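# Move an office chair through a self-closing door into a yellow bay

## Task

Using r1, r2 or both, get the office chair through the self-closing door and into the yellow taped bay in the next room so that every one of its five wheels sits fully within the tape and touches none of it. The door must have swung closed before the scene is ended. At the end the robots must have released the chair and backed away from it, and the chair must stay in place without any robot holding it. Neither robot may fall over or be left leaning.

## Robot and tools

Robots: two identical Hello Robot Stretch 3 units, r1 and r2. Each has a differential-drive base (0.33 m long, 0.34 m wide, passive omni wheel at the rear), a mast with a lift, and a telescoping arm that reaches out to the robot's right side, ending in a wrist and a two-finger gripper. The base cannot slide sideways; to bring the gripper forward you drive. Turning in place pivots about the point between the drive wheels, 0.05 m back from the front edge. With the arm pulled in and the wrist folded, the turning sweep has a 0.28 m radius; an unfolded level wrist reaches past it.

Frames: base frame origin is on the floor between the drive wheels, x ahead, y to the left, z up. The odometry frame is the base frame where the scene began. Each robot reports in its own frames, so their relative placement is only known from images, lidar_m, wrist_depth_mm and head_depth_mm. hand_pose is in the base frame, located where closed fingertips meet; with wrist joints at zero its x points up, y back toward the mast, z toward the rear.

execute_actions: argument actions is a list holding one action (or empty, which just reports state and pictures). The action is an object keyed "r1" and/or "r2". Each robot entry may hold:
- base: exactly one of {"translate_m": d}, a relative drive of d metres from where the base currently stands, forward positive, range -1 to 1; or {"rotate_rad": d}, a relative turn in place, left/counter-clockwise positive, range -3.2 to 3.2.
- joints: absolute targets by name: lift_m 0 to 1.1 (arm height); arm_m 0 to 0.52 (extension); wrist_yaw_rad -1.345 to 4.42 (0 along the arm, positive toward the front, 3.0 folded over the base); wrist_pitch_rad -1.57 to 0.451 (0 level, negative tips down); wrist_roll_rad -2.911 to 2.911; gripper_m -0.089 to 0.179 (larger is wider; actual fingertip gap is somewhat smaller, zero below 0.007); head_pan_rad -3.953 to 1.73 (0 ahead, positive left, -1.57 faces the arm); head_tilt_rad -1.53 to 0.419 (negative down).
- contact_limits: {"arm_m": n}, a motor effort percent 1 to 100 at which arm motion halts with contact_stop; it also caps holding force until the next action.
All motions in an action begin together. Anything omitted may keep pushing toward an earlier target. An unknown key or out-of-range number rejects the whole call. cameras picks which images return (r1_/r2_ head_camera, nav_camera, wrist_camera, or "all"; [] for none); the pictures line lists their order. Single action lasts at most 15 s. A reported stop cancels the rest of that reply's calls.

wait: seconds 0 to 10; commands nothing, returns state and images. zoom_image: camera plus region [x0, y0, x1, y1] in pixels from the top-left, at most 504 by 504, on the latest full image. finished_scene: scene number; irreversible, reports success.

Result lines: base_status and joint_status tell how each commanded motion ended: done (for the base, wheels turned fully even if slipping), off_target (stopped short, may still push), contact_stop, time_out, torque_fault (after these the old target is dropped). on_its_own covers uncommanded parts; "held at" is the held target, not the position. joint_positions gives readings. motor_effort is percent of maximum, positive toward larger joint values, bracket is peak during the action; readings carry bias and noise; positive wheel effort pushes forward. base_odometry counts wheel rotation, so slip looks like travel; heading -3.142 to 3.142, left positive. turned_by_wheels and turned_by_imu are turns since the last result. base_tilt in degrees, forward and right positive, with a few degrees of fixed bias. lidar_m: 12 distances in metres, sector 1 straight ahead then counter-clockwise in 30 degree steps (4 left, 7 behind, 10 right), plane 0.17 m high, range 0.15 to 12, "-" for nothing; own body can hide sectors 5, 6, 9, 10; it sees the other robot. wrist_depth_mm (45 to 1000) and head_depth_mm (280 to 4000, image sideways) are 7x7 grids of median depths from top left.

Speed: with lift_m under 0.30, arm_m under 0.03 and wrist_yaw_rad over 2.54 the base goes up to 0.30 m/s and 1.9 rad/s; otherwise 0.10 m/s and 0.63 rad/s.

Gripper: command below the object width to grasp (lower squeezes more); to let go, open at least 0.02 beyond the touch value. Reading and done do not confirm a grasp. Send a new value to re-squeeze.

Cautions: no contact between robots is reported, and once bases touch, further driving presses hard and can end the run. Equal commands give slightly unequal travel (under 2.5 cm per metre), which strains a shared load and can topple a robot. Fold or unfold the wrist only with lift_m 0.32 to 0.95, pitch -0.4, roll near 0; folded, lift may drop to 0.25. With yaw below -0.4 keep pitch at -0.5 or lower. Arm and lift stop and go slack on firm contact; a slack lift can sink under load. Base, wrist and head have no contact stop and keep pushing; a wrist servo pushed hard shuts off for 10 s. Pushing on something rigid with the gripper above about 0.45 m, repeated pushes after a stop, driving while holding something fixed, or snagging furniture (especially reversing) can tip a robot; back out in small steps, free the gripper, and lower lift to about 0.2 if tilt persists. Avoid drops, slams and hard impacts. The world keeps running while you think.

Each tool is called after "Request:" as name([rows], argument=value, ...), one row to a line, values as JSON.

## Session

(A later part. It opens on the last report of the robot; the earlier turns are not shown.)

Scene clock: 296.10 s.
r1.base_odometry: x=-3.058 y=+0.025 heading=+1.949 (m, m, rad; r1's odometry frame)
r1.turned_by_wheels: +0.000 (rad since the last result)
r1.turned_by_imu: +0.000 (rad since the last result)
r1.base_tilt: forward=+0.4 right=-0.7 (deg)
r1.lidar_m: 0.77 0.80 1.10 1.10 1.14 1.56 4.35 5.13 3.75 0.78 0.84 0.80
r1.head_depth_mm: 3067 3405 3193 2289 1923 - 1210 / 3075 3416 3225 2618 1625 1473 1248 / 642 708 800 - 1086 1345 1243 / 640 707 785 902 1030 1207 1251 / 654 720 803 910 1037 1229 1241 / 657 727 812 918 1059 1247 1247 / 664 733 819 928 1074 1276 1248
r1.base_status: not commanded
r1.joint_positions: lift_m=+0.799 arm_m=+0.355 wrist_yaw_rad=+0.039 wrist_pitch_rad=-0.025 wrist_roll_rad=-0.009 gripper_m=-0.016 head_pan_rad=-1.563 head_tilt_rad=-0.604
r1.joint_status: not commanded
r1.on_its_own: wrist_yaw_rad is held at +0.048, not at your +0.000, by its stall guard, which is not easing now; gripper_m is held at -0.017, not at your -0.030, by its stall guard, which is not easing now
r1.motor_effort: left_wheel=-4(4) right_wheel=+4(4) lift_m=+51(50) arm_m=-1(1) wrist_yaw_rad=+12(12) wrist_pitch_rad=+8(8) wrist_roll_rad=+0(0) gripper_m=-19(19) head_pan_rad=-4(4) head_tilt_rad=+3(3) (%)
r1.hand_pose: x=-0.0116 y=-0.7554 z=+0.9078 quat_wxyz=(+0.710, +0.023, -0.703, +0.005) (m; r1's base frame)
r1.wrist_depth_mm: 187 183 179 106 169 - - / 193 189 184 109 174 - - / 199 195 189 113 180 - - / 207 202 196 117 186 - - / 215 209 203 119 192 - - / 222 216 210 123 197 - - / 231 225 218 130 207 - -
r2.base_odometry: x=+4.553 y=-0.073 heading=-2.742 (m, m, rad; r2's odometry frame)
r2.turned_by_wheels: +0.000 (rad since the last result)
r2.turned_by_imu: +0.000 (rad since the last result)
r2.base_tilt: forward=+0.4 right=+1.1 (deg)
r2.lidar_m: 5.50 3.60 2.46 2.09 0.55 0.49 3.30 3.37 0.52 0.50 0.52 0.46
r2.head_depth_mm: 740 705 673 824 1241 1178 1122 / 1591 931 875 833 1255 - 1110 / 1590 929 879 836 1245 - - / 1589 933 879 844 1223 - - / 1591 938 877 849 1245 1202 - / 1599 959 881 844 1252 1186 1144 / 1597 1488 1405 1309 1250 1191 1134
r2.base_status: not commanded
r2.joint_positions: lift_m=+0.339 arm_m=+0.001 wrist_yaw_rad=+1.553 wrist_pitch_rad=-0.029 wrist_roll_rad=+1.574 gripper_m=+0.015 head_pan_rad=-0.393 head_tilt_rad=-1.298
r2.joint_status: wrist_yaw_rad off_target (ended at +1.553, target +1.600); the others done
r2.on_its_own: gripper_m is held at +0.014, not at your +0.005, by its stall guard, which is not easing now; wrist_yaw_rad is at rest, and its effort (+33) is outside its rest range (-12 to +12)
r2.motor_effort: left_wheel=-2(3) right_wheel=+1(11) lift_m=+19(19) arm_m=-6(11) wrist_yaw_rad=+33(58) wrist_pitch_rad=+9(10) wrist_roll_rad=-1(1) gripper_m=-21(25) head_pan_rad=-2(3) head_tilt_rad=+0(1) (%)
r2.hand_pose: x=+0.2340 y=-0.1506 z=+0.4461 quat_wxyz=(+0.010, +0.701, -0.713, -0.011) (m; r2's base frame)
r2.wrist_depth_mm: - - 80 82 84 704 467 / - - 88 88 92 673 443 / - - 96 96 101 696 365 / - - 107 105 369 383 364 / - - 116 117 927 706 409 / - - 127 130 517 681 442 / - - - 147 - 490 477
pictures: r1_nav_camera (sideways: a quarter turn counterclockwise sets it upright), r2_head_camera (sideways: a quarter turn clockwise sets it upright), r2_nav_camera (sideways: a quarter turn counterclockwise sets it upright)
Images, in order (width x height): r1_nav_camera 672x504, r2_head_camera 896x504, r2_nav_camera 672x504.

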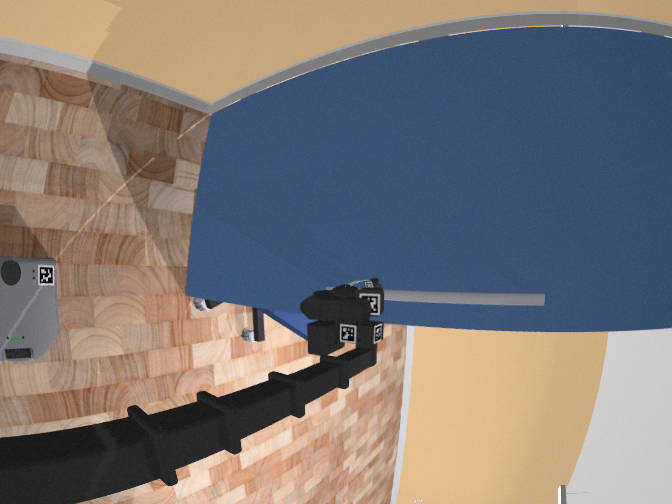

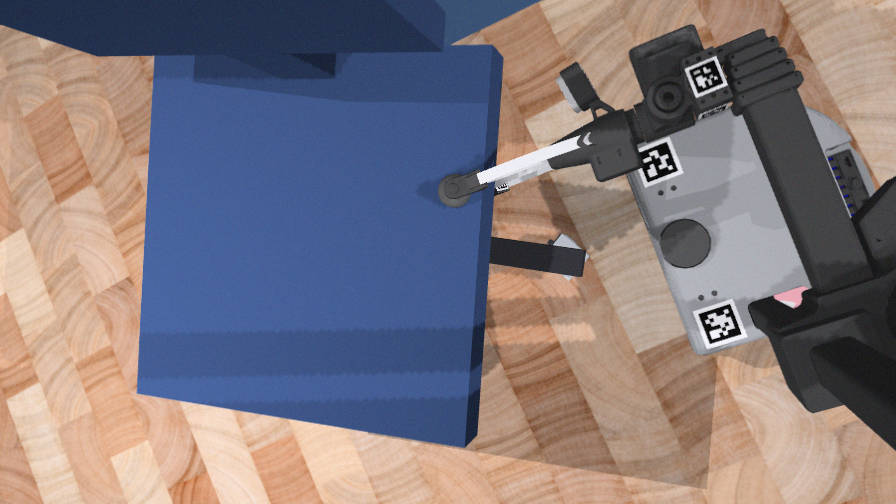

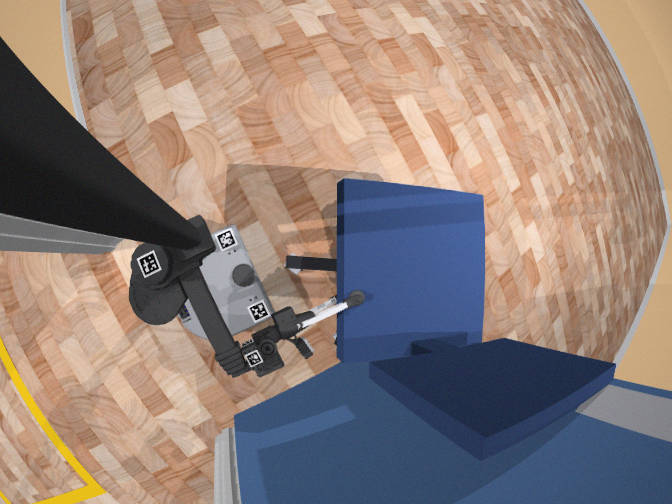

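Request:
execute_actions([
  {"r2":{"joints":{"wrist_yaw_rad":1.85}},"r1":{"joints":{"arm_m":0.34},"contact_limits":{"arm_m":12}}},
], cameras=["r2_head_camera","r1_nav_camera"])

Request:
execute_actions([
  {"r2":{"base":{"translate_m":-0.15},"joints":{"gripper_m":0.006}}},
], cameras=["r2_head_camera","r2_nav_camera","r1_nav_camera"])

Scene clock: 301.57 s.
r1.base_odometry: x=-3.058 y=+0.025 heading=+1.949 (m, m, rad; r1's odometry frame)
r1.turned_by_wheels: +0.000 (rad since the last result)
r1.turned_by_imu: +0.000 (rad since the last result)
r1.base_tilt: forward=+0.5 right=-0.7 (deg)
r1.lidar_m: 0.77 0.80 1.10 1.10 1.14 1.56 4.34 5.10 3.75 0.77 0.82 0.80
r1.head_depth_mm: 3107 3436 3228 2299 1906 - 1239 / 3150 3383 3177 2527 1608 1465 1239 / 629 692 780 - 1064 1362 1240 / 619 680 756 885 1024 1187 1238 / 642 707 791 895 1027 1204 1246 / 651 718 801 906 1040 1235 1248 / 653 725 812 922 1060 1261 1249
r1.base_status: not commanded
r1.joint_positions: lift_m=+0.799 arm_m=+0.340 wrist_yaw_rad=+0.045 wrist_pitch_rad=-0.025 wrist_roll_rad=-0.009 gripper_m=-0.016 head_pan_rad=-1.563 head_tilt_rad=-0.604
r1.joint_status: all done
r1.on_its_own: wrist_yaw_rad is held at +0.048, not at your +0.000, by its stall guard, which is not easing now; gripper_m is held at -0.017, not at your -0.030, by its stall guard, which is not easing now
r1.motor_effort: left_wheel=-1(4) right_wheel=+0(3) lift_m=+51(50) arm_m=-4(9) wrist_yaw_rad=+4(12) wrist_pitch_rad=+8(9) wrist_roll_rad=+0(1) gripper_m=-19(18) head_pan_rad=-3(5) head_tilt_rad=+3(3) (%)
r1.contact_limits: arm_m 12 (drawing in: default 21, maximum 34; extending or still: default 27, maximum 45)
r1.hand_pose: x=-0.0100 y=-0.7406 z=+0.9077 quat_wxyz=(+0.710, +0.025, -0.703, +0.007) (m; r1's base frame)
r1.wrist_depth_mm: 192 185 179 106 168 - - / 197 191 184 109 173 - - / 205 198 191 113 178 - - / 212 205 198 117 184 - - / 220 212 205 120 190 - - / 228 220 213 122 195 - - / 239 230 220 131 205 - -
r2.base_odometry: x=+4.553 y=-0.073 heading=-2.742 (m, m, rad; r2's odometry frame)
r2.turned_by_wheels: +0.000 (rad since the last result)
r2.turned_by_imu: +0.001 (rad since the last result)
r2.base_tilt: forward=+0.4 right=+1.2 (deg)
r2.lidar_m: 5.50 3.61 2.45 2.09 0.53 0.49 3.29 3.38 0.52 0.51 0.53 0.44
r2.head_depth_mm: 1584 916 554 517 1240 1176 1118 / 1581 935 876 820 1235 - 1111 / 1581 932 877 828 1232 - - / 1591 937 875 834 1220 - - / 1593 935 878 841 1248 1197 - / 1595 1490 880 851 1248 1184 1143 / 1602 1495 1392 1301 1250 1191 1124
r2.base_status: not commanded
r2.joint_positions: lift_m=+0.339 arm_m=+0.001 wrist_yaw_rad=+1.850 wrist_pitch_rad=-0.029 wrist_roll_rad=+1.574 gripper_m=+0.015 head_pan_rad=-0.393 head_tilt_rad=-1.298
r2.joint_status: all done
r2.on_its_own: gripper_m is held at +0.014, not at your +0.005, by its stall guard, which is not easing now
r2.motor_effort: left_wheel=+2(5) right_wheel=-1(11) lift_m=+19(19) arm_m=+0(3) wrist_yaw_rad=+1(59) wrist_pitch_rad=+9(10) wrist_roll_rad=-1(1) gripper_m=-20(21) head_pan_rad=-3(2) head_tilt_rad=-1(0) (%)
r2.hand_pose: x=+0.2242 y=-0.0750 z=+0.4460 quat_wxyz=(+0.011, +0.799, -0.602, -0.010) (m; r2's base frame)
r2.wrist_depth_mm: - - - - - - - / - - - - - - - / - - - - - - 430 / - - 50 51 51 53 442 / - - 69 72 75 499 480 / - - 117 133 138 687 488 / - - - - - 640 479
pictures: r1_nav_camera (sideways: a quarter turn counterclockwise sets it upright), r2_head_camera (sideways: a quarter turn clockwise sets it upright)
Images, in order (width x height): r1_nav_camera 672x504, r2_head_camera 896x504.

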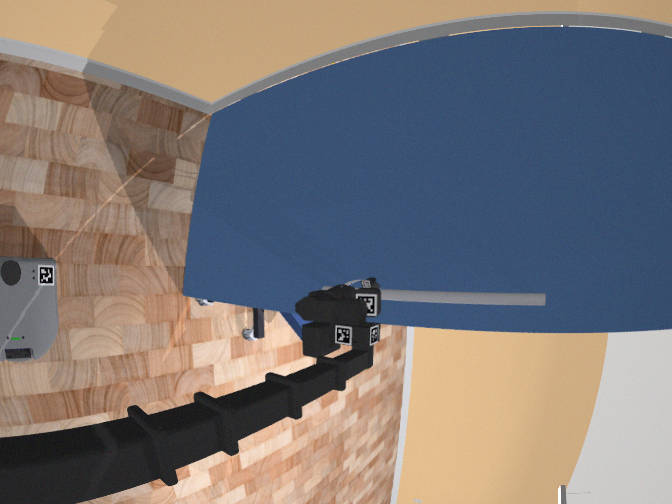

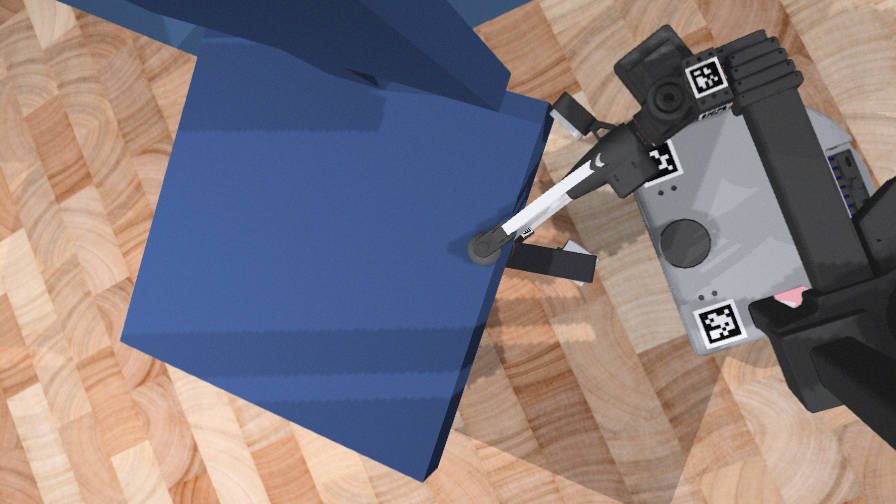

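Scene clock: 304.03 s.
r1.base_odometry: x=-3.058 y=+0.025 heading=+1.949 (m, m, rad; r1's odometry frame)
r1.turned_by_wheels: +0.000 (rad since the last result)
r1.turned_by_imu: +0.000 (rad since the last result)
r1.base_tilt: forward=+0.4 right=-0.7 (deg)
r1.lidar_m: 0.77 0.80 1.10 1.10 1.14 1.56 4.31 5.13 3.76 0.77 0.82 0.80
r1.head_depth_mm: 3136 3466 3204 2315 1897 - 1237 / 3057 3440 3212 2486 1693 1464 1243 / 628 693 784 - 1065 1395 1241 / 619 679 759 886 1024 1184 1250 / 642 708 790 893 1026 1203 1236 / 648 717 799 907 1042 1230 1245 / 653 727 811 921 1061 1259 1251
r1.base_status: not commanded
r1.joint_positions: lift_m=+0.799 arm_m=+0.340 wrist_yaw_rad=+0.045 wrist_pitch_rad=-0.025 wrist_roll_rad=-0.009 gripper_m=-0.016 head_pan_rad=-1.563 head_tilt_rad=-0.604
r1.joint_status: not commanded
r1.on_its_own: wrist_yaw_rad is held at +0.048, not at your +0.000, by its stall guard, which is not easing now; gripper_m is held at -0.017, not at your -0.030, by its stall guard, which is not easing now
r1.motor_effort: left_wheel=-1(1) right_wheel=+0(0) lift_m=+49(50) arm_m=-4(4) wrist_yaw_rad=+4(3) wrist_pitch_rad=+8(9) wrist_roll_rad=+0(0) gripper_m=-19(19) head_pan_rad=-3(4) head_tilt_rad=+3(3) (%)
r1.hand_pose: x=-0.0100 y=-0.7406 z=+0.9077 quat_wxyz=(+0.710, +0.025, -0.703, +0.007) (m; r1's base frame)
r1.wrist_depth_mm: 191 185 179 106 167 - - / 198 192 184 110 173 - - / 204 198 191 113 179 - - / 212 205 198 117 183 - - / 221 213 204 120 190 - - / 229 220 212 122 196 - - / 238 230 219 131 206 - -
r2.base_odometry: x=+4.692 y=-0.015 heading=-2.742 (m, m, rad; r2's odometry frame)
r2.turned_by_wheels: +0.000 (rad since the last result)
r2.turned_by_imu: -0.001 (rad since the last result)
r2.base_tilt: forward=+0.4 right=+1.1 (deg)
r2.lidar_m: 0.45 3.60 2.44 1.22 0.39 0.42 3.15 3.21 0.52 0.50 0.53 0.44
r2.head_depth_mm: 592 525 471 1160 1240 1180 1121 / 1590 926 853 812 1232 - 1111 / 1589 933 877 828 1252 - - / 1587 936 876 834 1242 - - / 1599 932 881 836 1239 1192 - / 1588 939 879 843 1250 1180 1138 / 1595 1490 1368 853 1249 1185 1126
r2.base_status: done
r2.joint_positions: lift_m=+0.339 arm_m=+0.001 wrist_yaw_rad=+1.838 wrist_pitch_rad=-0.028 wrist_roll_rad=+1.574 gripper_m=+0.013 head_pan_rad=-0.393 head_tilt_rad=-1.298
r2.joint_status: gripper_m off_target (ended at +0.013, target +0.006)
r2.on_its_own: gripper_m is held at +0.012, not at your +0.006, by its stall guard, which is not easing now
r2.motor_effort: left_wheel=+0(7) right_wheel=-9(15) lift_m=+19(19) arm_m=+0(1) wrist_yaw_rad=+9(41) wrist_pitch_rad=+9(10) wrist_roll_rad=-1(1) gripper_m=-21(64) head_pan_rad=-3(3) head_tilt_rad=-1(1) (%)
r2.hand_pose: x=+0.2251 y=-0.0780 z=+0.4464 quat_wxyz=(+0.011, +0.795, -0.607, -0.010) (m; r2's base frame)
r2.wrist_depth_mm: - - 52 53 54 56 382 / - - 60 61 62 344 343 / - - 69 71 72 656 350 / - - 83 85 90 685 436 / - - 108 106 925 541 476 / - - 136 141 936 628 476 / - - - 216 - 650 483
pictures: r1_nav_camera (sideways: a quarter turn counterclockwise sets it upright), r2_head_camera (sideways: a quarter turn clockwise sets it upright), r2_nav_camera (sideways: a quarter turn counterclockwise sets it upright)
Images, in order (width x height): r1_nav_camera 672x504, r2_head_camera 896x504, r2_nav_camera 672x504.

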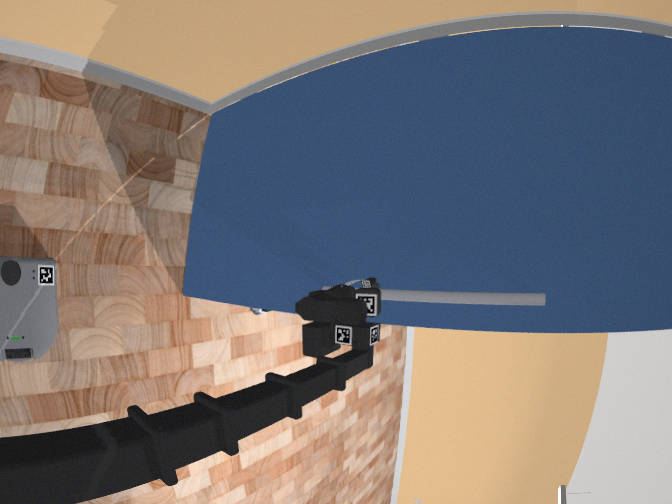

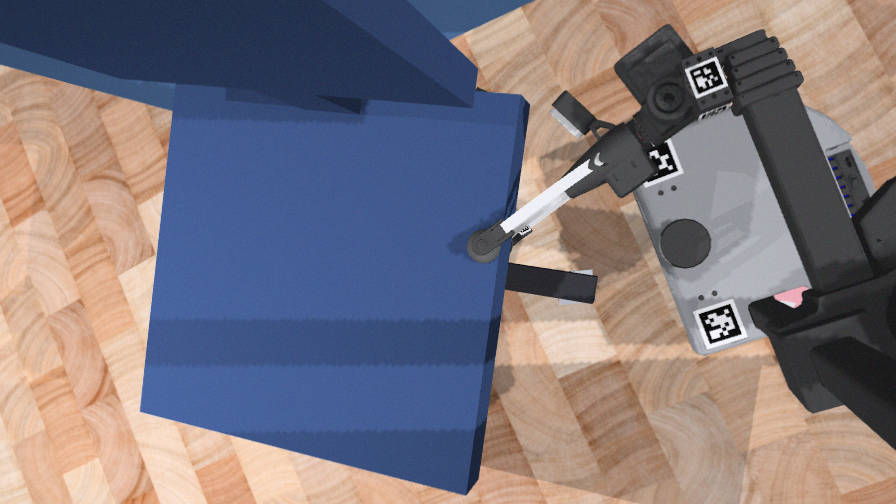

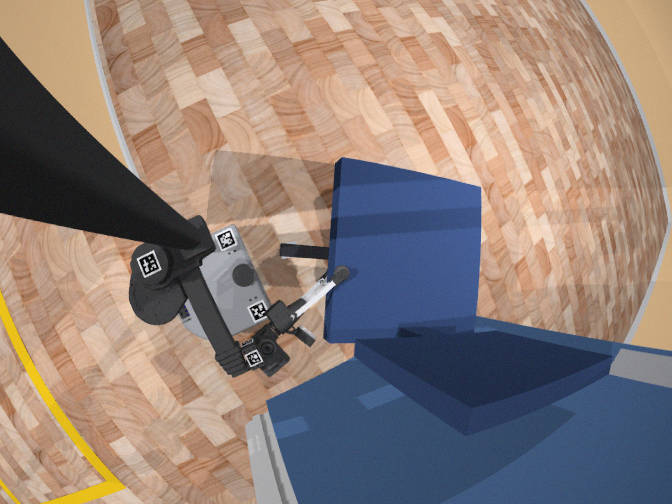

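Request:
execute_actions([
  {"r2":{"base":{"translate_m":-0.3},"joints":{"wrist_yaw_rad":1.72,"head_pan_rad":0,"head_tilt_rad":-1.5}}},
], cameras=["r2_head_camera","r2_nav_camera"])

Scene clock: 311.97 s.
r1.base_odometry: x=-3.058 y=+0.025 heading=+1.949 (m, m, rad; r1's odometry frame)
r1.turned_by_wheels: +0.000 (rad since the last result)
r1.turned_by_imu: +0.000 (rad since the last result)
r1.base_tilt: forward=+0.4 right=-0.8 (deg)
r1.lidar_m: 0.77 0.80 1.10 1.10 1.14 1.57 4.34 5.14 3.76 0.77 0.82 0.80
r1.head_depth_mm: 3071 3408 3172 2271 1915 - 1239 / 3148 3464 3206 2501 1694 1451 1242 / 629 695 787 - 1072 1400 1245 / 619 681 757 885 1022 1190 1252 / 641 709 792 892 1031 1207 1248 / 648 715 799 909 1045 1228 1249 / 657 726 809 921 1059 1258 1251
r1.base_status: not commanded
r1.joint_positions: lift_m=+0.799 arm_m=+0.340 wrist_yaw_rad=+0.045 wrist_pitch_rad=-0.025 wrist_roll_rad=-0.009 gripper_m=-0.016 head_pan_rad=-1.563 head_tilt_rad=-0.604
r1.joint_status: not commanded
r1.on_its_own: wrist_yaw_rad is held at +0.048, not at your +0.000, by its stall guard, which is not easing now; gripper_m is held at -0.017, not at your -0.030, by its stall guard, which is not easing now
r1.motor_effort: left_wheel=-1(1) right_wheel=+0(0) lift_m=+50(50) arm_m=-4(4) wrist_yaw_rad=+4(4) wrist_pitch_rad=+8(9) wrist_roll_rad=+0(0) gripper_m=-18(18) head_pan_rad=-4(4) head_tilt_rad=+3(3) (%)
r1.hand_pose: x=-0.0100 y=-0.7406 z=+0.9077 quat_wxyz=(+0.710, +0.025, -0.703, +0.007) (m; r1's base frame)
r1.wrist_depth_mm: 191 186 179 106 167 - - / 198 192 184 110 173 - - / 205 198 191 113 178 - - / 212 205 197 117 184 - - / 220 213 204 120 190 - - / 229 222 213 122 195 - - / 237 230 220 131 206 - -
r2.base_odometry: x=+4.968 y=+0.102 heading=-2.742 (m, m, rad; r2's odometry frame)
r2.turned_by_wheels: +0.000 (rad since the last result)
r2.turned_by_imu: -0.002 (rad since the last result)
r2.base_tilt: forward=+0.4 right=+1.2 (deg)
r2.lidar_m: 0.73 3.59 2.41 0.29 2.30 2.96 2.86 2.90 2.70 0.55 0.53 0.72
r2.head_depth_mm: 840 838 1280 1260 1235 1206 1181 / 840 1202 1285 1262 - 1200 1180 / 841 1230 1280 1261 - 1202 1186 / 846 1316 1283 1258 - - 1180 / 853 1320 1291 1264 - - 1182 / 1351 1326 1292 1269 1244 - 1195 / 1354 1333 1288 1272 988 1206 1188
r2.base_status: done
r2.joint_positions: lift_m=+0.339 arm_m=+0.000 wrist_yaw_rad=+1.722 wrist_pitch_rad=-0.016 wrist_roll_rad=+1.574 gripper_m=+0.012 head_pan_rad=-0.007 head_tilt_rad=-1.483
r2.joint_status: all done
r2.on_its_own: gripper_m is held at +0.012, not at your +0.006, by its stall guard, which is not easing now
r2.motor_effort: left_wheel=+1(6) right_wheel=-2(16) lift_m=+19(19) arm_m=+0(1) wrist_yaw_rad=-1(32) wrist_pitch_rad=+5(9) wrist_roll_rad=-1(1) gripper_m=+0(22) head_pan_rad=+3(24) head_tilt_rad=-6(16) (%)
r2.hand_pose: x=+0.2315 y=-0.1069 z=+0.4493 quat_wxyz=(+0.006, +0.758, -0.652, -0.006) (m; r2's base frame)
r2.wrist_depth_mm: - - - 338 - 683 468 / - - - 368 - 593 493 / - - - 410 652 629 485 / - - - 463 - 591 484 / - - - - - 697 449 / - - - - - 701 484 / - - - - - 716 483
pictures: r2_head_camera (sideways: a quarter turn clockwise sets it upright), r2_nav_camera (sideways: a quarter turn counterclockwise sets it upright)
Images, in order (width x height): r2_head_camera 896x504, r2_nav_camera 672x504.

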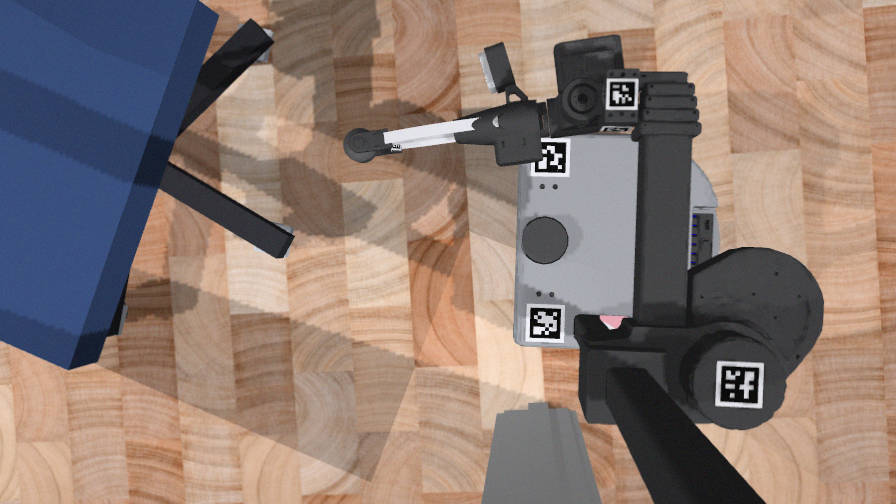

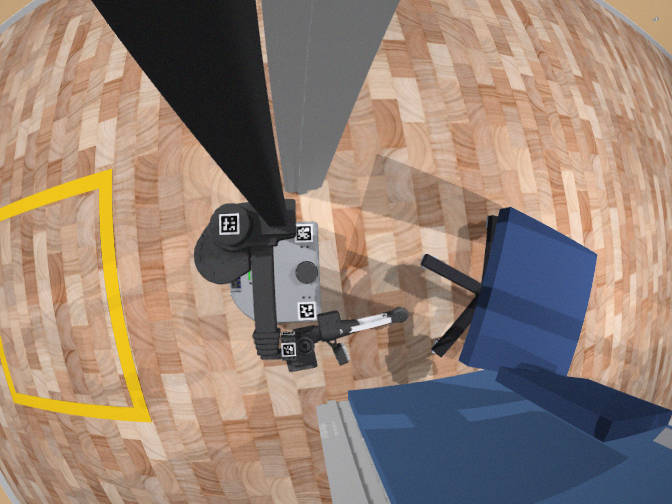

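Request:
execute_actions([
  {"r2":{"base":{"translate_m":0.35},"joints":{"wrist_yaw_rad":1.57,"gripper_m":0.15}}},
], cameras=[])

Request:
execute_actions([
  {"r2":{"joints":{"gripper_m":0.005}}},
], cameras=["r2_head_camera"])

Request:
execute_actions([
  {"r2":{"base":{"translate_m":-0.4}}},
], cameras=["r2_head_camera","r2_nav_camera"])

Scene clock: 321.87 s.
r1.base_odometry: x=-3.058 y=+0.025 heading=+1.949 (m, m, rad; r1's odometry frame)
r1.turned_by_wheels: +0.000 (rad since the last result)
r1.turned_by_imu: +0.000 (rad since the last result)
r1.base_tilt: forward=+0.4 right=-0.7 (deg)
r1.lidar_m: 0.77 0.80 1.10 1.10 1.14 1.56 4.32 5.17 3.76 0.77 0.82 0.80
r1.head_depth_mm: 3124 3414 3194 2275 1898 - 1237 / 3083 3418 3212 2501 1688 1472 1237 / 628 693 784 - 1062 1392 1244 / 619 681 757 886 1023 1182 1250 / 642 709 791 896 1024 1212 1247 / 649 718 797 905 1043 1231 1239 / 655 723 810 919 1065 1257 1256
r1.base_status: not commanded
r1.joint_positions: lift_m=+0.799 arm_m=+0.340 wrist_yaw_rad=+0.045 wrist_pitch_rad=-0.025 wrist_roll_rad=-0.009 gripper_m=-0.016 head_pan_rad=-1.563 head_tilt_rad=-0.604
r1.joint_status: not commanded
r1.on_its_own: wrist_yaw_rad is held at +0.048, not at your +0.000, by its stall guard, which is not easing now; gripper_m is held at -0.017, not at your -0.030, by its stall guard, which is not easing now
r1.motor_effort: left_wheel=+0(1) right_wheel=+0(0) lift_m=+50(50) arm_m=-4(4) wrist_yaw_rad=+4(4) wrist_pitch_rad=+8(8) wrist_roll_rad=+0(0) gripper_m=-18(17) head_pan_rad=-4(3) head_tilt_rad=+3(3) (%)
r1.hand_pose: x=-0.0100 y=-0.7406 z=+0.9077 quat_wxyz=(+0.710, +0.025, -0.703, +0.007) (m; r1's base frame)
r1.wrist_depth_mm: 191 186 180 106 169 - - / 198 192 184 109 173 - - / 204 197 191 113 178 - - / 213 205 198 117 184 - - / 219 212 204 120 191 - - / 229 220 214 122 196 - - / 238 229 219 131 206 - -
r2.base_odometry: x=+4.646 y=-0.034 heading=-2.741 (m, m, rad; r2's odometry frame)
r2.turned_by_wheels: +0.000 (rad since the last result)
r2.turned_by_imu: +0.004 (rad since the last result)
r2.base_tilt: forward=+0.5 right=+1.2 (deg)
r2.lidar_m: 5.59 3.59 2.44 1.51 0.42 0.44 3.21 3.27 0.52 0.50 0.52 0.39
r2.head_depth_mm: 839 822 802 792 1231 1200 1182 / 842 822 808 794 - 1203 1180 / 848 824 809 1255 - 1203 1184 / 844 827 808 1255 - - 1185 / 1349 1311 812 1263 - - 1176 / 1344 1330 1296 1263 1247 - 1186 / 1356 1327 1301 1272 1243 1045 1025
r2.base_status: done
r2.joint_positions: lift_m=+0.339 arm_m=+0.000 wrist_yaw_rad=+1.574 wrist_pitch_rad=-0.032 wrist_roll_rad=+1.574 gripper_m=+0.150 head_pan_rad=-0.007 head_tilt_rad=-1.483
r2.joint_status: all done
r2.motor_effort: left_wheel=+2(6) right_wheel=+0(1) lift_m=+19(19) arm_m=-1(0) wrist_yaw_rad=-2(1) wrist_pitch_rad=+10(11) wrist_roll_rad=-1(1) gripper_m=-2(83) head_pan_rad=+4(4) head_tilt_rad=-6(6) (%)
r2.hand_pose: x=+0.2340 y=-0.1447 z=+0.4452 quat_wxyz=(+0.011, +0.708, -0.706, -0.012) (m; r2's base frame)
r2.wrist_depth_mm: - - - - - - - / - - - - - - - / - - - - - - - / - - - - - - - / - - - - - - 316 / - - - - - - 371 / - - - 46 47 48 424
pictures: none
No camera images: the call's "cameras" was empty. Leave "cameras" out to get every camera's image.

Scene clock: 323.80 s.
r1.base_odometry: x=-3.058 y=+0.025 heading=+1.949 (m, m, rad; r1's odometry frame)
r1.turned_by_wheels: +0.000 (rad since the last result)
r1.turned_by_imu: +0.000 (rad since the last result)
r1.base_tilt: forward=+0.4 right=-0.7 (deg)
r1.lidar_m: 0.77 0.80 1.09 1.10 1.14 1.57 4.36 5.17 3.78 0.77 0.82 0.80
r1.head_depth_mm: 3041 3436 3185 2288 1929 - 1241 / 3108 3384 3156 2519 1692 1467 1243 / 627 691 785 - 1066 1389 1244 / 618 679 759 886 1022 1184 1244 / 641 710 790 892 1023 1210 1253 / 647 717 801 906 1045 1230 1247 / 655 723 811 918 1063 1260 1244
r1.base_status: not commanded
r1.joint_positions: lift_m=+0.799 arm_m=+0.340 wrist_yaw_rad=+0.045 wrist_pitch_rad=-0.025 wrist_roll_rad=-0.009 gripper_m=-0.016 head_pan_rad=-1.563 head_tilt_rad=-0.604
r1.joint_status: not commanded
r1.on_its_own: wrist_yaw_rad is held at +0.048, not at your +0.000, by its stall guard, which is not easing now; gripper_m is held at -0.017, not at your -0.030, by its stall guard, which is not easing now
r1.motor_effort: left_wheel=-1(1) right_wheel=+0(0) lift_m=+51(50) arm_m=-4(4) wrist_yaw_rad=+4(4) wrist_pitch_rad=+8(8) wrist_roll_rad=+0(1) gripper_m=-19(18) head_pan_rad=-4(4) head_tilt_rad=+3(2) (%)
r1.hand_pose: x=-0.0100 y=-0.7406 z=+0.9077 quat_wxyz=(+0.710, +0.025, -0.703, +0.007) (m; r1's base frame)
r1.wrist_depth_mm: 192 186 179 106 168 - - / 198 191 185 109 173 - - / 204 198 191 113 178 - - / 212 206 198 117 184 - - / 220 212 205 120 190 - - / 229 221 213 123 195 - - / 239 229 219 131 206 - -
r2.base_odometry: x=+4.646 y=-0.034 heading=-2.741 (m, m, rad; r2's odometry frame)
r2.turned_by_wheels: +0.000 (rad since the last result)
r2.turned_by_imu: +0.000 (rad since the last result)
r2.base_tilt: forward=+0.4 right=+1.1 (deg)
r2.lidar_m: 5.60 3.59 2.45 1.51 0.42 0.44 3.22 3.27 0.52 0.51 0.53 0.38
r2.head_depth_mm: 839 820 804 792 1234 1209 1176 / 840 822 807 799 - 1203 1179 / 842 826 807 1258 - 1206 1180 / 841 825 809 1247 - - 1176 / 1352 1316 812 1274 - - 1178 / 1349 1316 1297 1265 1248 - 1184 / 1346 1329 1290 1269 1244 1041 1024
r2.base_status: not commanded
r2.joint_positions: lift_m=+0.339 arm_m=+0.000 wrist_yaw_rad=+1.574 wrist_pitch_rad=-0.051 wrist_roll_rad=+1.574 gripper_m=+0.007 head_pan_rad=-0.007 head_tilt_rad=-1.483
r2.joint_status: all done
r2.motor_effort: left_wheel=+2(2) right_wheel=-1(1) lift_m=+20(21) arm_m=+0(1) wrist_yaw_rad=-3(3) wrist_pitch_rad=+17(18) wrist_roll_rad=-1(1) gripper_m=-47(100) head_pan_rad=+3(3) head_tilt_rad=-5(5) (%)
r2.hand_pose: x=+0.2333 y=-0.1447 z=+0.4403 quat_wxyz=(+0.018, +0.708, -0.706, -0.019) (m; r2's base frame)
r2.wrist_depth_mm: - - - - - - - / - - - - - - - / - - - - - - - / - - - - - - 316 / - - - - - - 323 / - - - - - 46 390 / - - - 46 48 50 418
pictures: r2_head_camera (sideways: a quarter turn clockwise sets it upright)
Images, in order (width x height): r2_head_camera 896x504.

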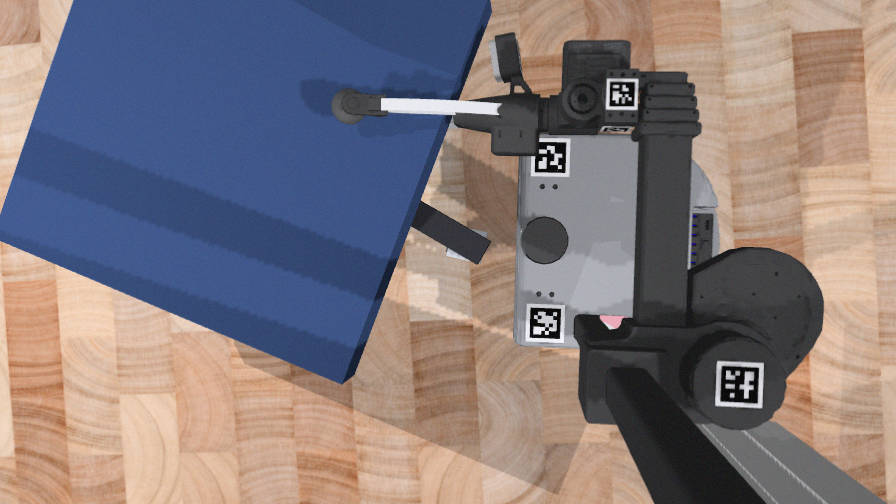

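Scene clock: 328.80 s.
r1.base_odometry: x=-3.058 y=+0.025 heading=+1.949 (m, m, rad; r1's odometry frame)
r1.turned_by_wheels: +0.000 (rad since the last result)
r1.turned_by_imu: +0.000 (rad since the last result)
r1.base_tilt: forward=+0.5 right=-0.7 (deg)
r1.lidar_m: 0.77 0.80 1.10 1.10 1.14 1.57 4.36 5.16 3.76 0.77 0.82 0.80
r1.head_depth_mm: 3099 3441 3243 2306 1909 - 1246 / 3117 3406 3123 2538 1690 1466 1232 / 628 692 783 - 1063 1397 1244 / 618 681 756 886 1019 1186 1239 / 641 708 788 893 1027 1211 1252 / 649 717 803 905 1049 1229 1243 / 655 724 812 919 1066 1255 1249
r1.base_status: not commanded
r1.joint_positions: lift_m=+0.799 arm_m=+0.340 wrist_yaw_rad=+0.045 wrist_pitch_rad=-0.025 wrist_roll_rad=-0.009 gripper_m=-0.016 head_pan_rad=-1.563 head_tilt_rad=-0.604
r1.joint_status: not commanded
r1.on_its_own: wrist_yaw_rad is held at +0.048, not at your +0.000, by its stall guard, which is not easing now; gripper_m is held at -0.017, not at your -0.030, by its stall guard, which is not easing now
r1.motor_effort: left_wheel=-1(1) right_wheel=+0(0) lift_m=+50(50) arm_m=-4(4) wrist_yaw_rad=+4(4) wrist_pitch_rad=+9(9) wrist_roll_rad=+0(1) gripper_m=-18(18) head_pan_rad=-4(4) head_tilt_rad=+2(3) (%)
r1.hand_pose: x=-0.0100 y=-0.7406 z=+0.9077 quat_wxyz=(+0.710, +0.025, -0.703, +0.007) (m; r1's base frame)
r1.wrist_depth_mm: 191 185 179 106 168 - - / 198 191 185 109 173 - - / 204 198 190 113 179 - - / 211 204 197 117 184 - - / 220 212 205 120 190 - - / 229 221 213 123 196 - - / 237 230 219 131 207 - -
r2.base_odometry: x=+5.014 y=+0.122 heading=-2.741 (m, m, rad; r2's odometry frame)
r2.turned_by_wheels: +0.000 (rad since the last result)
r2.turned_by_imu: -0.003 (rad since the last result)
r2.base_tilt: forward=+0.5 right=+1.1 (deg)
r2.lidar_m: 0.36 3.54 0.32 0.30 2.29 2.94 2.81 2.85 2.70 0.56 0.54 0.72
r2.head_depth_mm: 841 821 803 791 1237 1211 1178 / 842 823 806 797 - 1203 1182 / 844 826 806 1248 - 1203 1180 / 845 827 809 1153 - - 1178 / 846 825 809 1251 - - 1182 / 1362 1323 1280 1258 1246 - 1188 / 1352 1326 1292 1265 1235 1212 1194
r2.base_status: done
r2.joint_positions: lift_m=+0.339 arm_m=+0.000 wrist_yaw_rad=+1.589 wrist_pitch_rad=-0.049 wrist_roll_rad=+1.574 gripper_m=+0.034 head_pan_rad=-0.007 head_tilt_rad=-1.483
r2.joint_status: not commanded
r2.on_its_own: gripper_m is held at +0.033, not at your +0.005, by its stall guard, which is still easing; wrist_yaw_rad is at rest, and its effort (-13) is outside its rest range (-12 to +12)
r2.motor_effort: left_wheel=+4(4) right_wheel=-12(22) lift_m=+22(21) arm_m=+0(0) wrist_yaw_rad=-13(14) wrist_pitch_rad=+16(17) wrist_roll_rad=-1(1) gripper_m=-36(46) head_pan_rad=+3(3) head_tilt_rad=-5(6) (%)
r2.hand_pose: x=+0.2333 y=-0.1406 z=+0.4408 quat_wxyz=(+0.017, +0.713, -0.700, -0.018) (m; r2's base frame)
r2.wrist_depth_mm: 213 - - - 46 47 467 / - - - 46 47 49 444 / - 46 46 47 49 51 414 / - 47 48 49 51 53 392 / - 48 50 51 53 332 337 / - 50 51 53 56 323 319 / - 53 54 56 58 315 371
pictures: r2_head_camera (sideways: a quarter turn clockwise sets it upright), r2_nav_camera (sideways: a quarter turn counterclockwise sets it upright)
Images, in order (width x height): r2_head_camera 896x504, r2_nav_camera 672x504.

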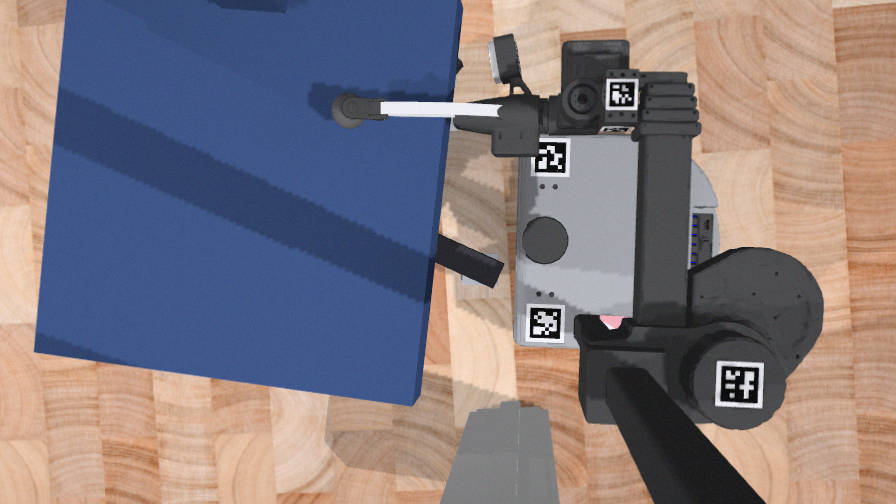

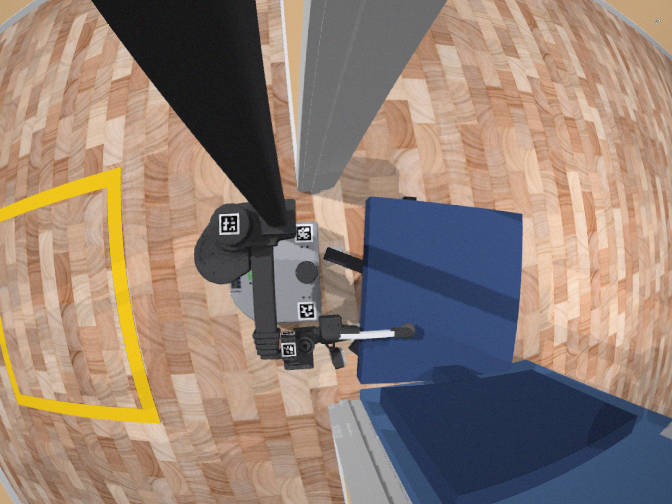

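Drifting toward the latch jamb; extend the arm a bit.

Request:
execute_actions([
  {"r2":{"base":{"translate_m":-0.15},"joints":{"arm_m":0.07,"gripper_m":0.025,"head_tilt_rad":-1.3}}},
], cameras=["r2_head_camera","r2_nav_camera"])

Scene clock: 334.40 s.
r1.base_odometry: x=-3.058 y=+0.025 heading=+1.949 (m, m, rad; r1's odometry frame)
r1.turned_by_wheels: +0.000 (rad since the last result)
r1.turned_by_imu: +0.000 (rad since the last result)
r1.base_tilt: forward=+0.4 right=-0.7 (deg)
r1.lidar_m: 0.77 0.80 1.10 1.10 1.14 1.57 4.38 5.14 3.77 0.77 0.82 0.80
r1.head_depth_mm: 3144 3415 3220 2290 1919 - 1239 / 3101 3443 3215 2493 1691 1469 1242 / 630 692 783 - 1070 1409 1243 / 619 681 758 883 1022 1186 1238 / 640 709 789 890 1023 1205 1238 / 647 717 798 908 1046 1234 1248 / 656 727 811 921 1067 1258 1255
r1.base_status: not commanded
r1.joint_positions: lift_m=+0.799 arm_m=+0.340 wrist_yaw_rad=+0.045 wrist_pitch_rad=-0.025 wrist_roll_rad=-0.009 gripper_m=-0.016 head_pan_rad=-1.563 head_tilt_rad=-0.604
r1.joint_status: not commanded
r1.on_its_own: wrist_yaw_rad is held at +0.048, not at your +0.000, by its stall guard, which is not easing now; gripper_m is held at -0.017, not at your -0.030, by its stall guard, which is not easing now
r1.motor_effort: left_wheel=-1(1) right_wheel=+0(0) lift_m=+50(50) arm_m=-3(4) wrist_yaw_rad=+4(4) wrist_pitch_rad=+8(8) wrist_roll_rad=+0(0) gripper_m=-19(18) head_pan_rad=-4(3) head_tilt_rad=+3(3) (%)
r1.hand_pose: x=-0.0100 y=-0.7406 z=+0.9077 quat_wxyz=(+0.710, +0.025, -0.703, +0.007) (m; r1's base frame)
r1.wrist_depth_mm: 191 186 179 106 168 - - / 198 192 185 110 173 - - / 205 198 191 113 178 - - / 211 205 197 117 184 - - / 220 213 204 119 190 - - / 229 220 213 122 195 - - / 238 229 219 131 207 - -
r2.base_odometry: x=+5.152 y=+0.180 heading=-2.741 (m, m, rad; r2's odometry frame)
r2.turned_by_wheels: +0.000 (rad since the last result)
r2.turned_by_imu: -0.001 (rad since the last result)
r2.base_tilt: forward=+0.5 right=+1.1 (deg)
r2.lidar_m: 0.35 3.56 0.33 0.50 2.28 2.84 2.66 2.70 2.72 1.04 0.61 0.35
r2.head_depth_mm: 1587 1477 870 826 795 - 1105 / 1583 1489 874 828 801 1180 1107 / 1586 1483 876 827 801 - - / 1586 1487 878 831 803 - - / 1596 1480 885 826 802 - - / 1593 1501 1403 1319 1236 1195 - / 1599 1487 1407 1320 1048 1185 -
r2.base_status: done
r2.joint_positions: lift_m=+0.339 arm_m=+0.070 wrist_yaw_rad=+1.628 wrist_pitch_rad=-0.049 wrist_roll_rad=+1.574 gripper_m=+0.035 head_pan_rad=-0.007 head_tilt_rad=-1.298
r2.joint_status: gripper_m off_target (ended at +0.035, target +0.025); the others done
r2.on_its_own: wrist_yaw_rad is held at +1.620, not at your +1.570, by its stall guard, which is not easing now; gripper_m is held at +0.036, not at your +0.025, by its stall guard, which is still easing
r2.motor_effort: left_wheel=+4(11) right_wheel=-11(24) lift_m=+21(21) arm_m=+4(11) wrist_yaw_rad=-5(25) wrist_pitch_rad=+16(16) wrist_roll_rad=-1(1) gripper_m=-7(100) head_pan_rad=+4(3) head_tilt_rad=+0(10) (%)
r2.hand_pose: x=+0.2329 y=-0.2000 z=+0.4407 quat_wxyz=(+0.017, +0.727, -0.686, -0.018) (m; r2's base frame)
r2.wrist_depth_mm: 223 49 50 52 53 558 469 / 257 50 51 53 55 430 450 / - 52 53 54 56 453 412 / - 53 54 56 58 600 408 / - 54 55 57 59 567 368 / - 55 57 59 61 319 323 / - 57 58 60 63 630 347
pictures: r2_head_camera (sideways: a quarter turn clockwise sets it upright), r2_nav_camera (sideways: a quarter turn counterclockwise sets it upright)
Images, in order (width x height): r2_head_camera 896x504, r2_nav_camera 672x504.

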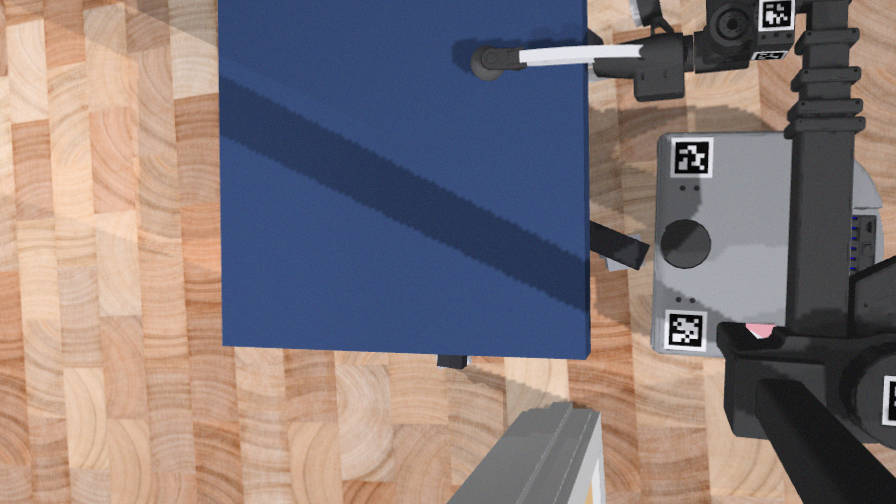

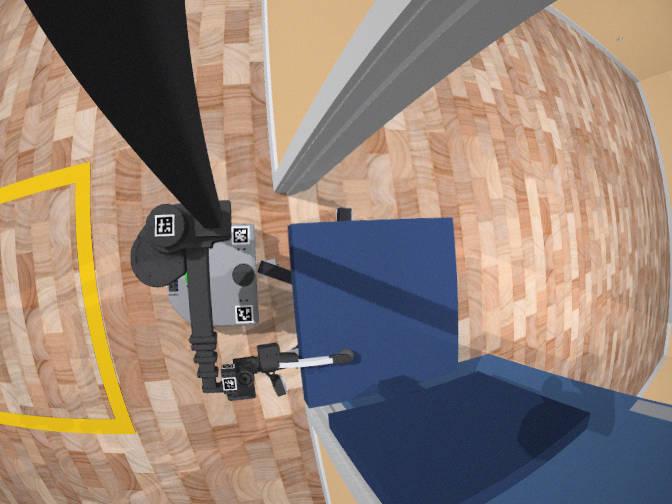

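Request:
execute_actions([
  {"r2":{"base":{"translate_m":-0.55},"joints":{"gripper_m":0.02,"head_tilt_rad":-1.5}}},
], cameras=["r2_head_camera","r2_nav_camera"])

Scene clock: 344.97 s.
r1.base_odometry: x=-3.058 y=+0.025 heading=+1.949 (m, m, rad; r1's odometry frame)
r1.turned_by_wheels: +0.000 (rad since the last result)
r1.turned_by_imu: +0.000 (rad since the last result)
r1.base_tilt: forward=+0.5 right=-0.7 (deg)
r1.lidar_m: 0.77 0.80 1.10 1.10 1.14 1.57 4.37 5.15 3.77 0.77 0.82 0.80
r1.head_depth_mm: 3091 3400 3218 2284 1906 - 1240 / 3094 3438 3174 2502 1696 1467 1238 / 629 693 783 - 1067 1397 1246 / 618 682 756 885 1021 1176 1238 / 641 710 788 894 1029 1214 1248 / 650 715 802 906 1046 1231 1245 / 654 724 810 921 1063 1259 1257
r1.base_status: not commanded
r1.joint_positions: lift_m=+0.799 arm_m=+0.340 wrist_yaw_rad=+0.045 wrist_pitch_rad=-0.025 wrist_roll_rad=-0.009 gripper_m=-0.016 head_pan_rad=-1.563 head_tilt_rad=-0.604
r1.joint_status: not commanded
r1.on_its_own: wrist_yaw_rad is held at +0.048, not at your +0.000, by its stall guard, which is not easing now; gripper_m is held at -0.017, not at your -0.030, by its stall guard, which is not easing now
r1.motor_effort: left_wheel=-1(1) right_wheel=+0(0) lift_m=+50(50) arm_m=-4(4) wrist_yaw_rad=+4(4) wrist_pitch_rad=+8(8) wrist_roll_rad=+0(0) gripper_m=-18(19) head_pan_rad=-4(3) head_tilt_rad=+2(3) (%)
r1.hand_pose: x=-0.0100 y=-0.7406 z=+0.9077 quat_wxyz=(+0.710, +0.025, -0.703, +0.007) (m; r1's base frame)
r1.wrist_depth_mm: 191 187 179 106 168 - - / 198 191 185 110 173 - - / 204 198 191 113 178 - - / 211 205 197 117 184 - - / 220 213 205 120 190 - - / 229 220 213 123 196 - - / 237 229 219 131 206 - -
r2.base_odometry: x=+5.658 y=+0.395 heading=-2.740 (m, m, rad; r2's odometry frame)
r2.turned_by_wheels: +0.000 (rad since the last result)
r2.turned_by_imu: -0.004 (rad since the last result)
r2.base_tilt: forward=+0.5 right=+1.2 (deg)
r2.lidar_m: 6.67 0.75 0.93 2.05 2.22 2.27 2.12 2.15 2.74 2.59 1.14 0.42
r2.head_depth_mm: 839 822 803 793 - 1194 1178 / 842 822 805 1243 1230 1203 1191 / 840 825 806 1249 - 1202 1188 / 1352 829 812 1261 - - 1179 / 1351 1320 1282 1261 - - 1183 / 1355 1321 1302 1261 1250 - 1185 / 979 1316 1295 1273 1243 1211 1189
r2.base_status: done
r2.joint_positions: lift_m=+0.339 arm_m=+0.070 wrist_yaw_rad=+1.617 wrist_pitch_rad=-0.048 wrist_roll_rad=+1.575 gripper_m=+0.050 head_pan_rad=-0.007 head_tilt_rad=-1.483
r2.joint_status: gripper_m off_target (ended at +0.050, target +0.020); the others done
r2.on_its_own: wrist_yaw_rad is held at +1.620, not at your +1.570, by its stall guard, which is not easing now; gripper_m is held at +0.049, not at your +0.020, by its stall guard, which is still easing
r2.motor_effort: left_wheel=+3(4) right_wheel=-12(22) lift_m=+22(21) arm_m=+2(4) wrist_yaw_rad=+3(9) wrist_pitch_rad=+16(16) wrist_roll_rad=-2(2) gripper_m=-28(100) head_pan_rad=+3(3) head_tilt_rad=-5(19) (%)
r2.hand_pose: x=+0.2331 y=-0.2029 z=+0.4409 quat_wxyz=(+0.017, +0.723, -0.690, -0.018) (m; r2's base frame)
r2.wrist_depth_mm: - - - - - - - / - - - - - - - / - - - - - - - / - - - - - - 319 / - - - - - - 357 / - - - - 47 48 409 / - 48 48 50 52 57 426
pictures: r2_head_camera (sideways: a quarter turn clockwise sets it upright), r2_nav_camera (sideways: a quarter turn counterclockwise sets it upright)
Images, in order (width x height): r2_head_camera 896x504, r2_nav_camera 672x504.

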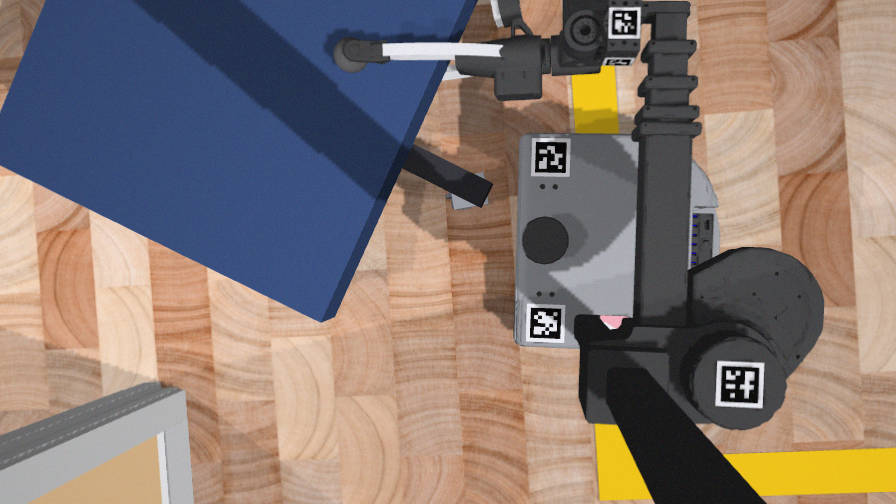

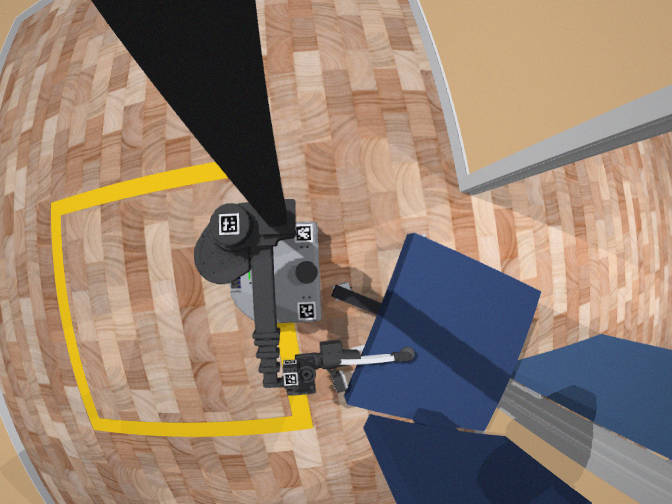

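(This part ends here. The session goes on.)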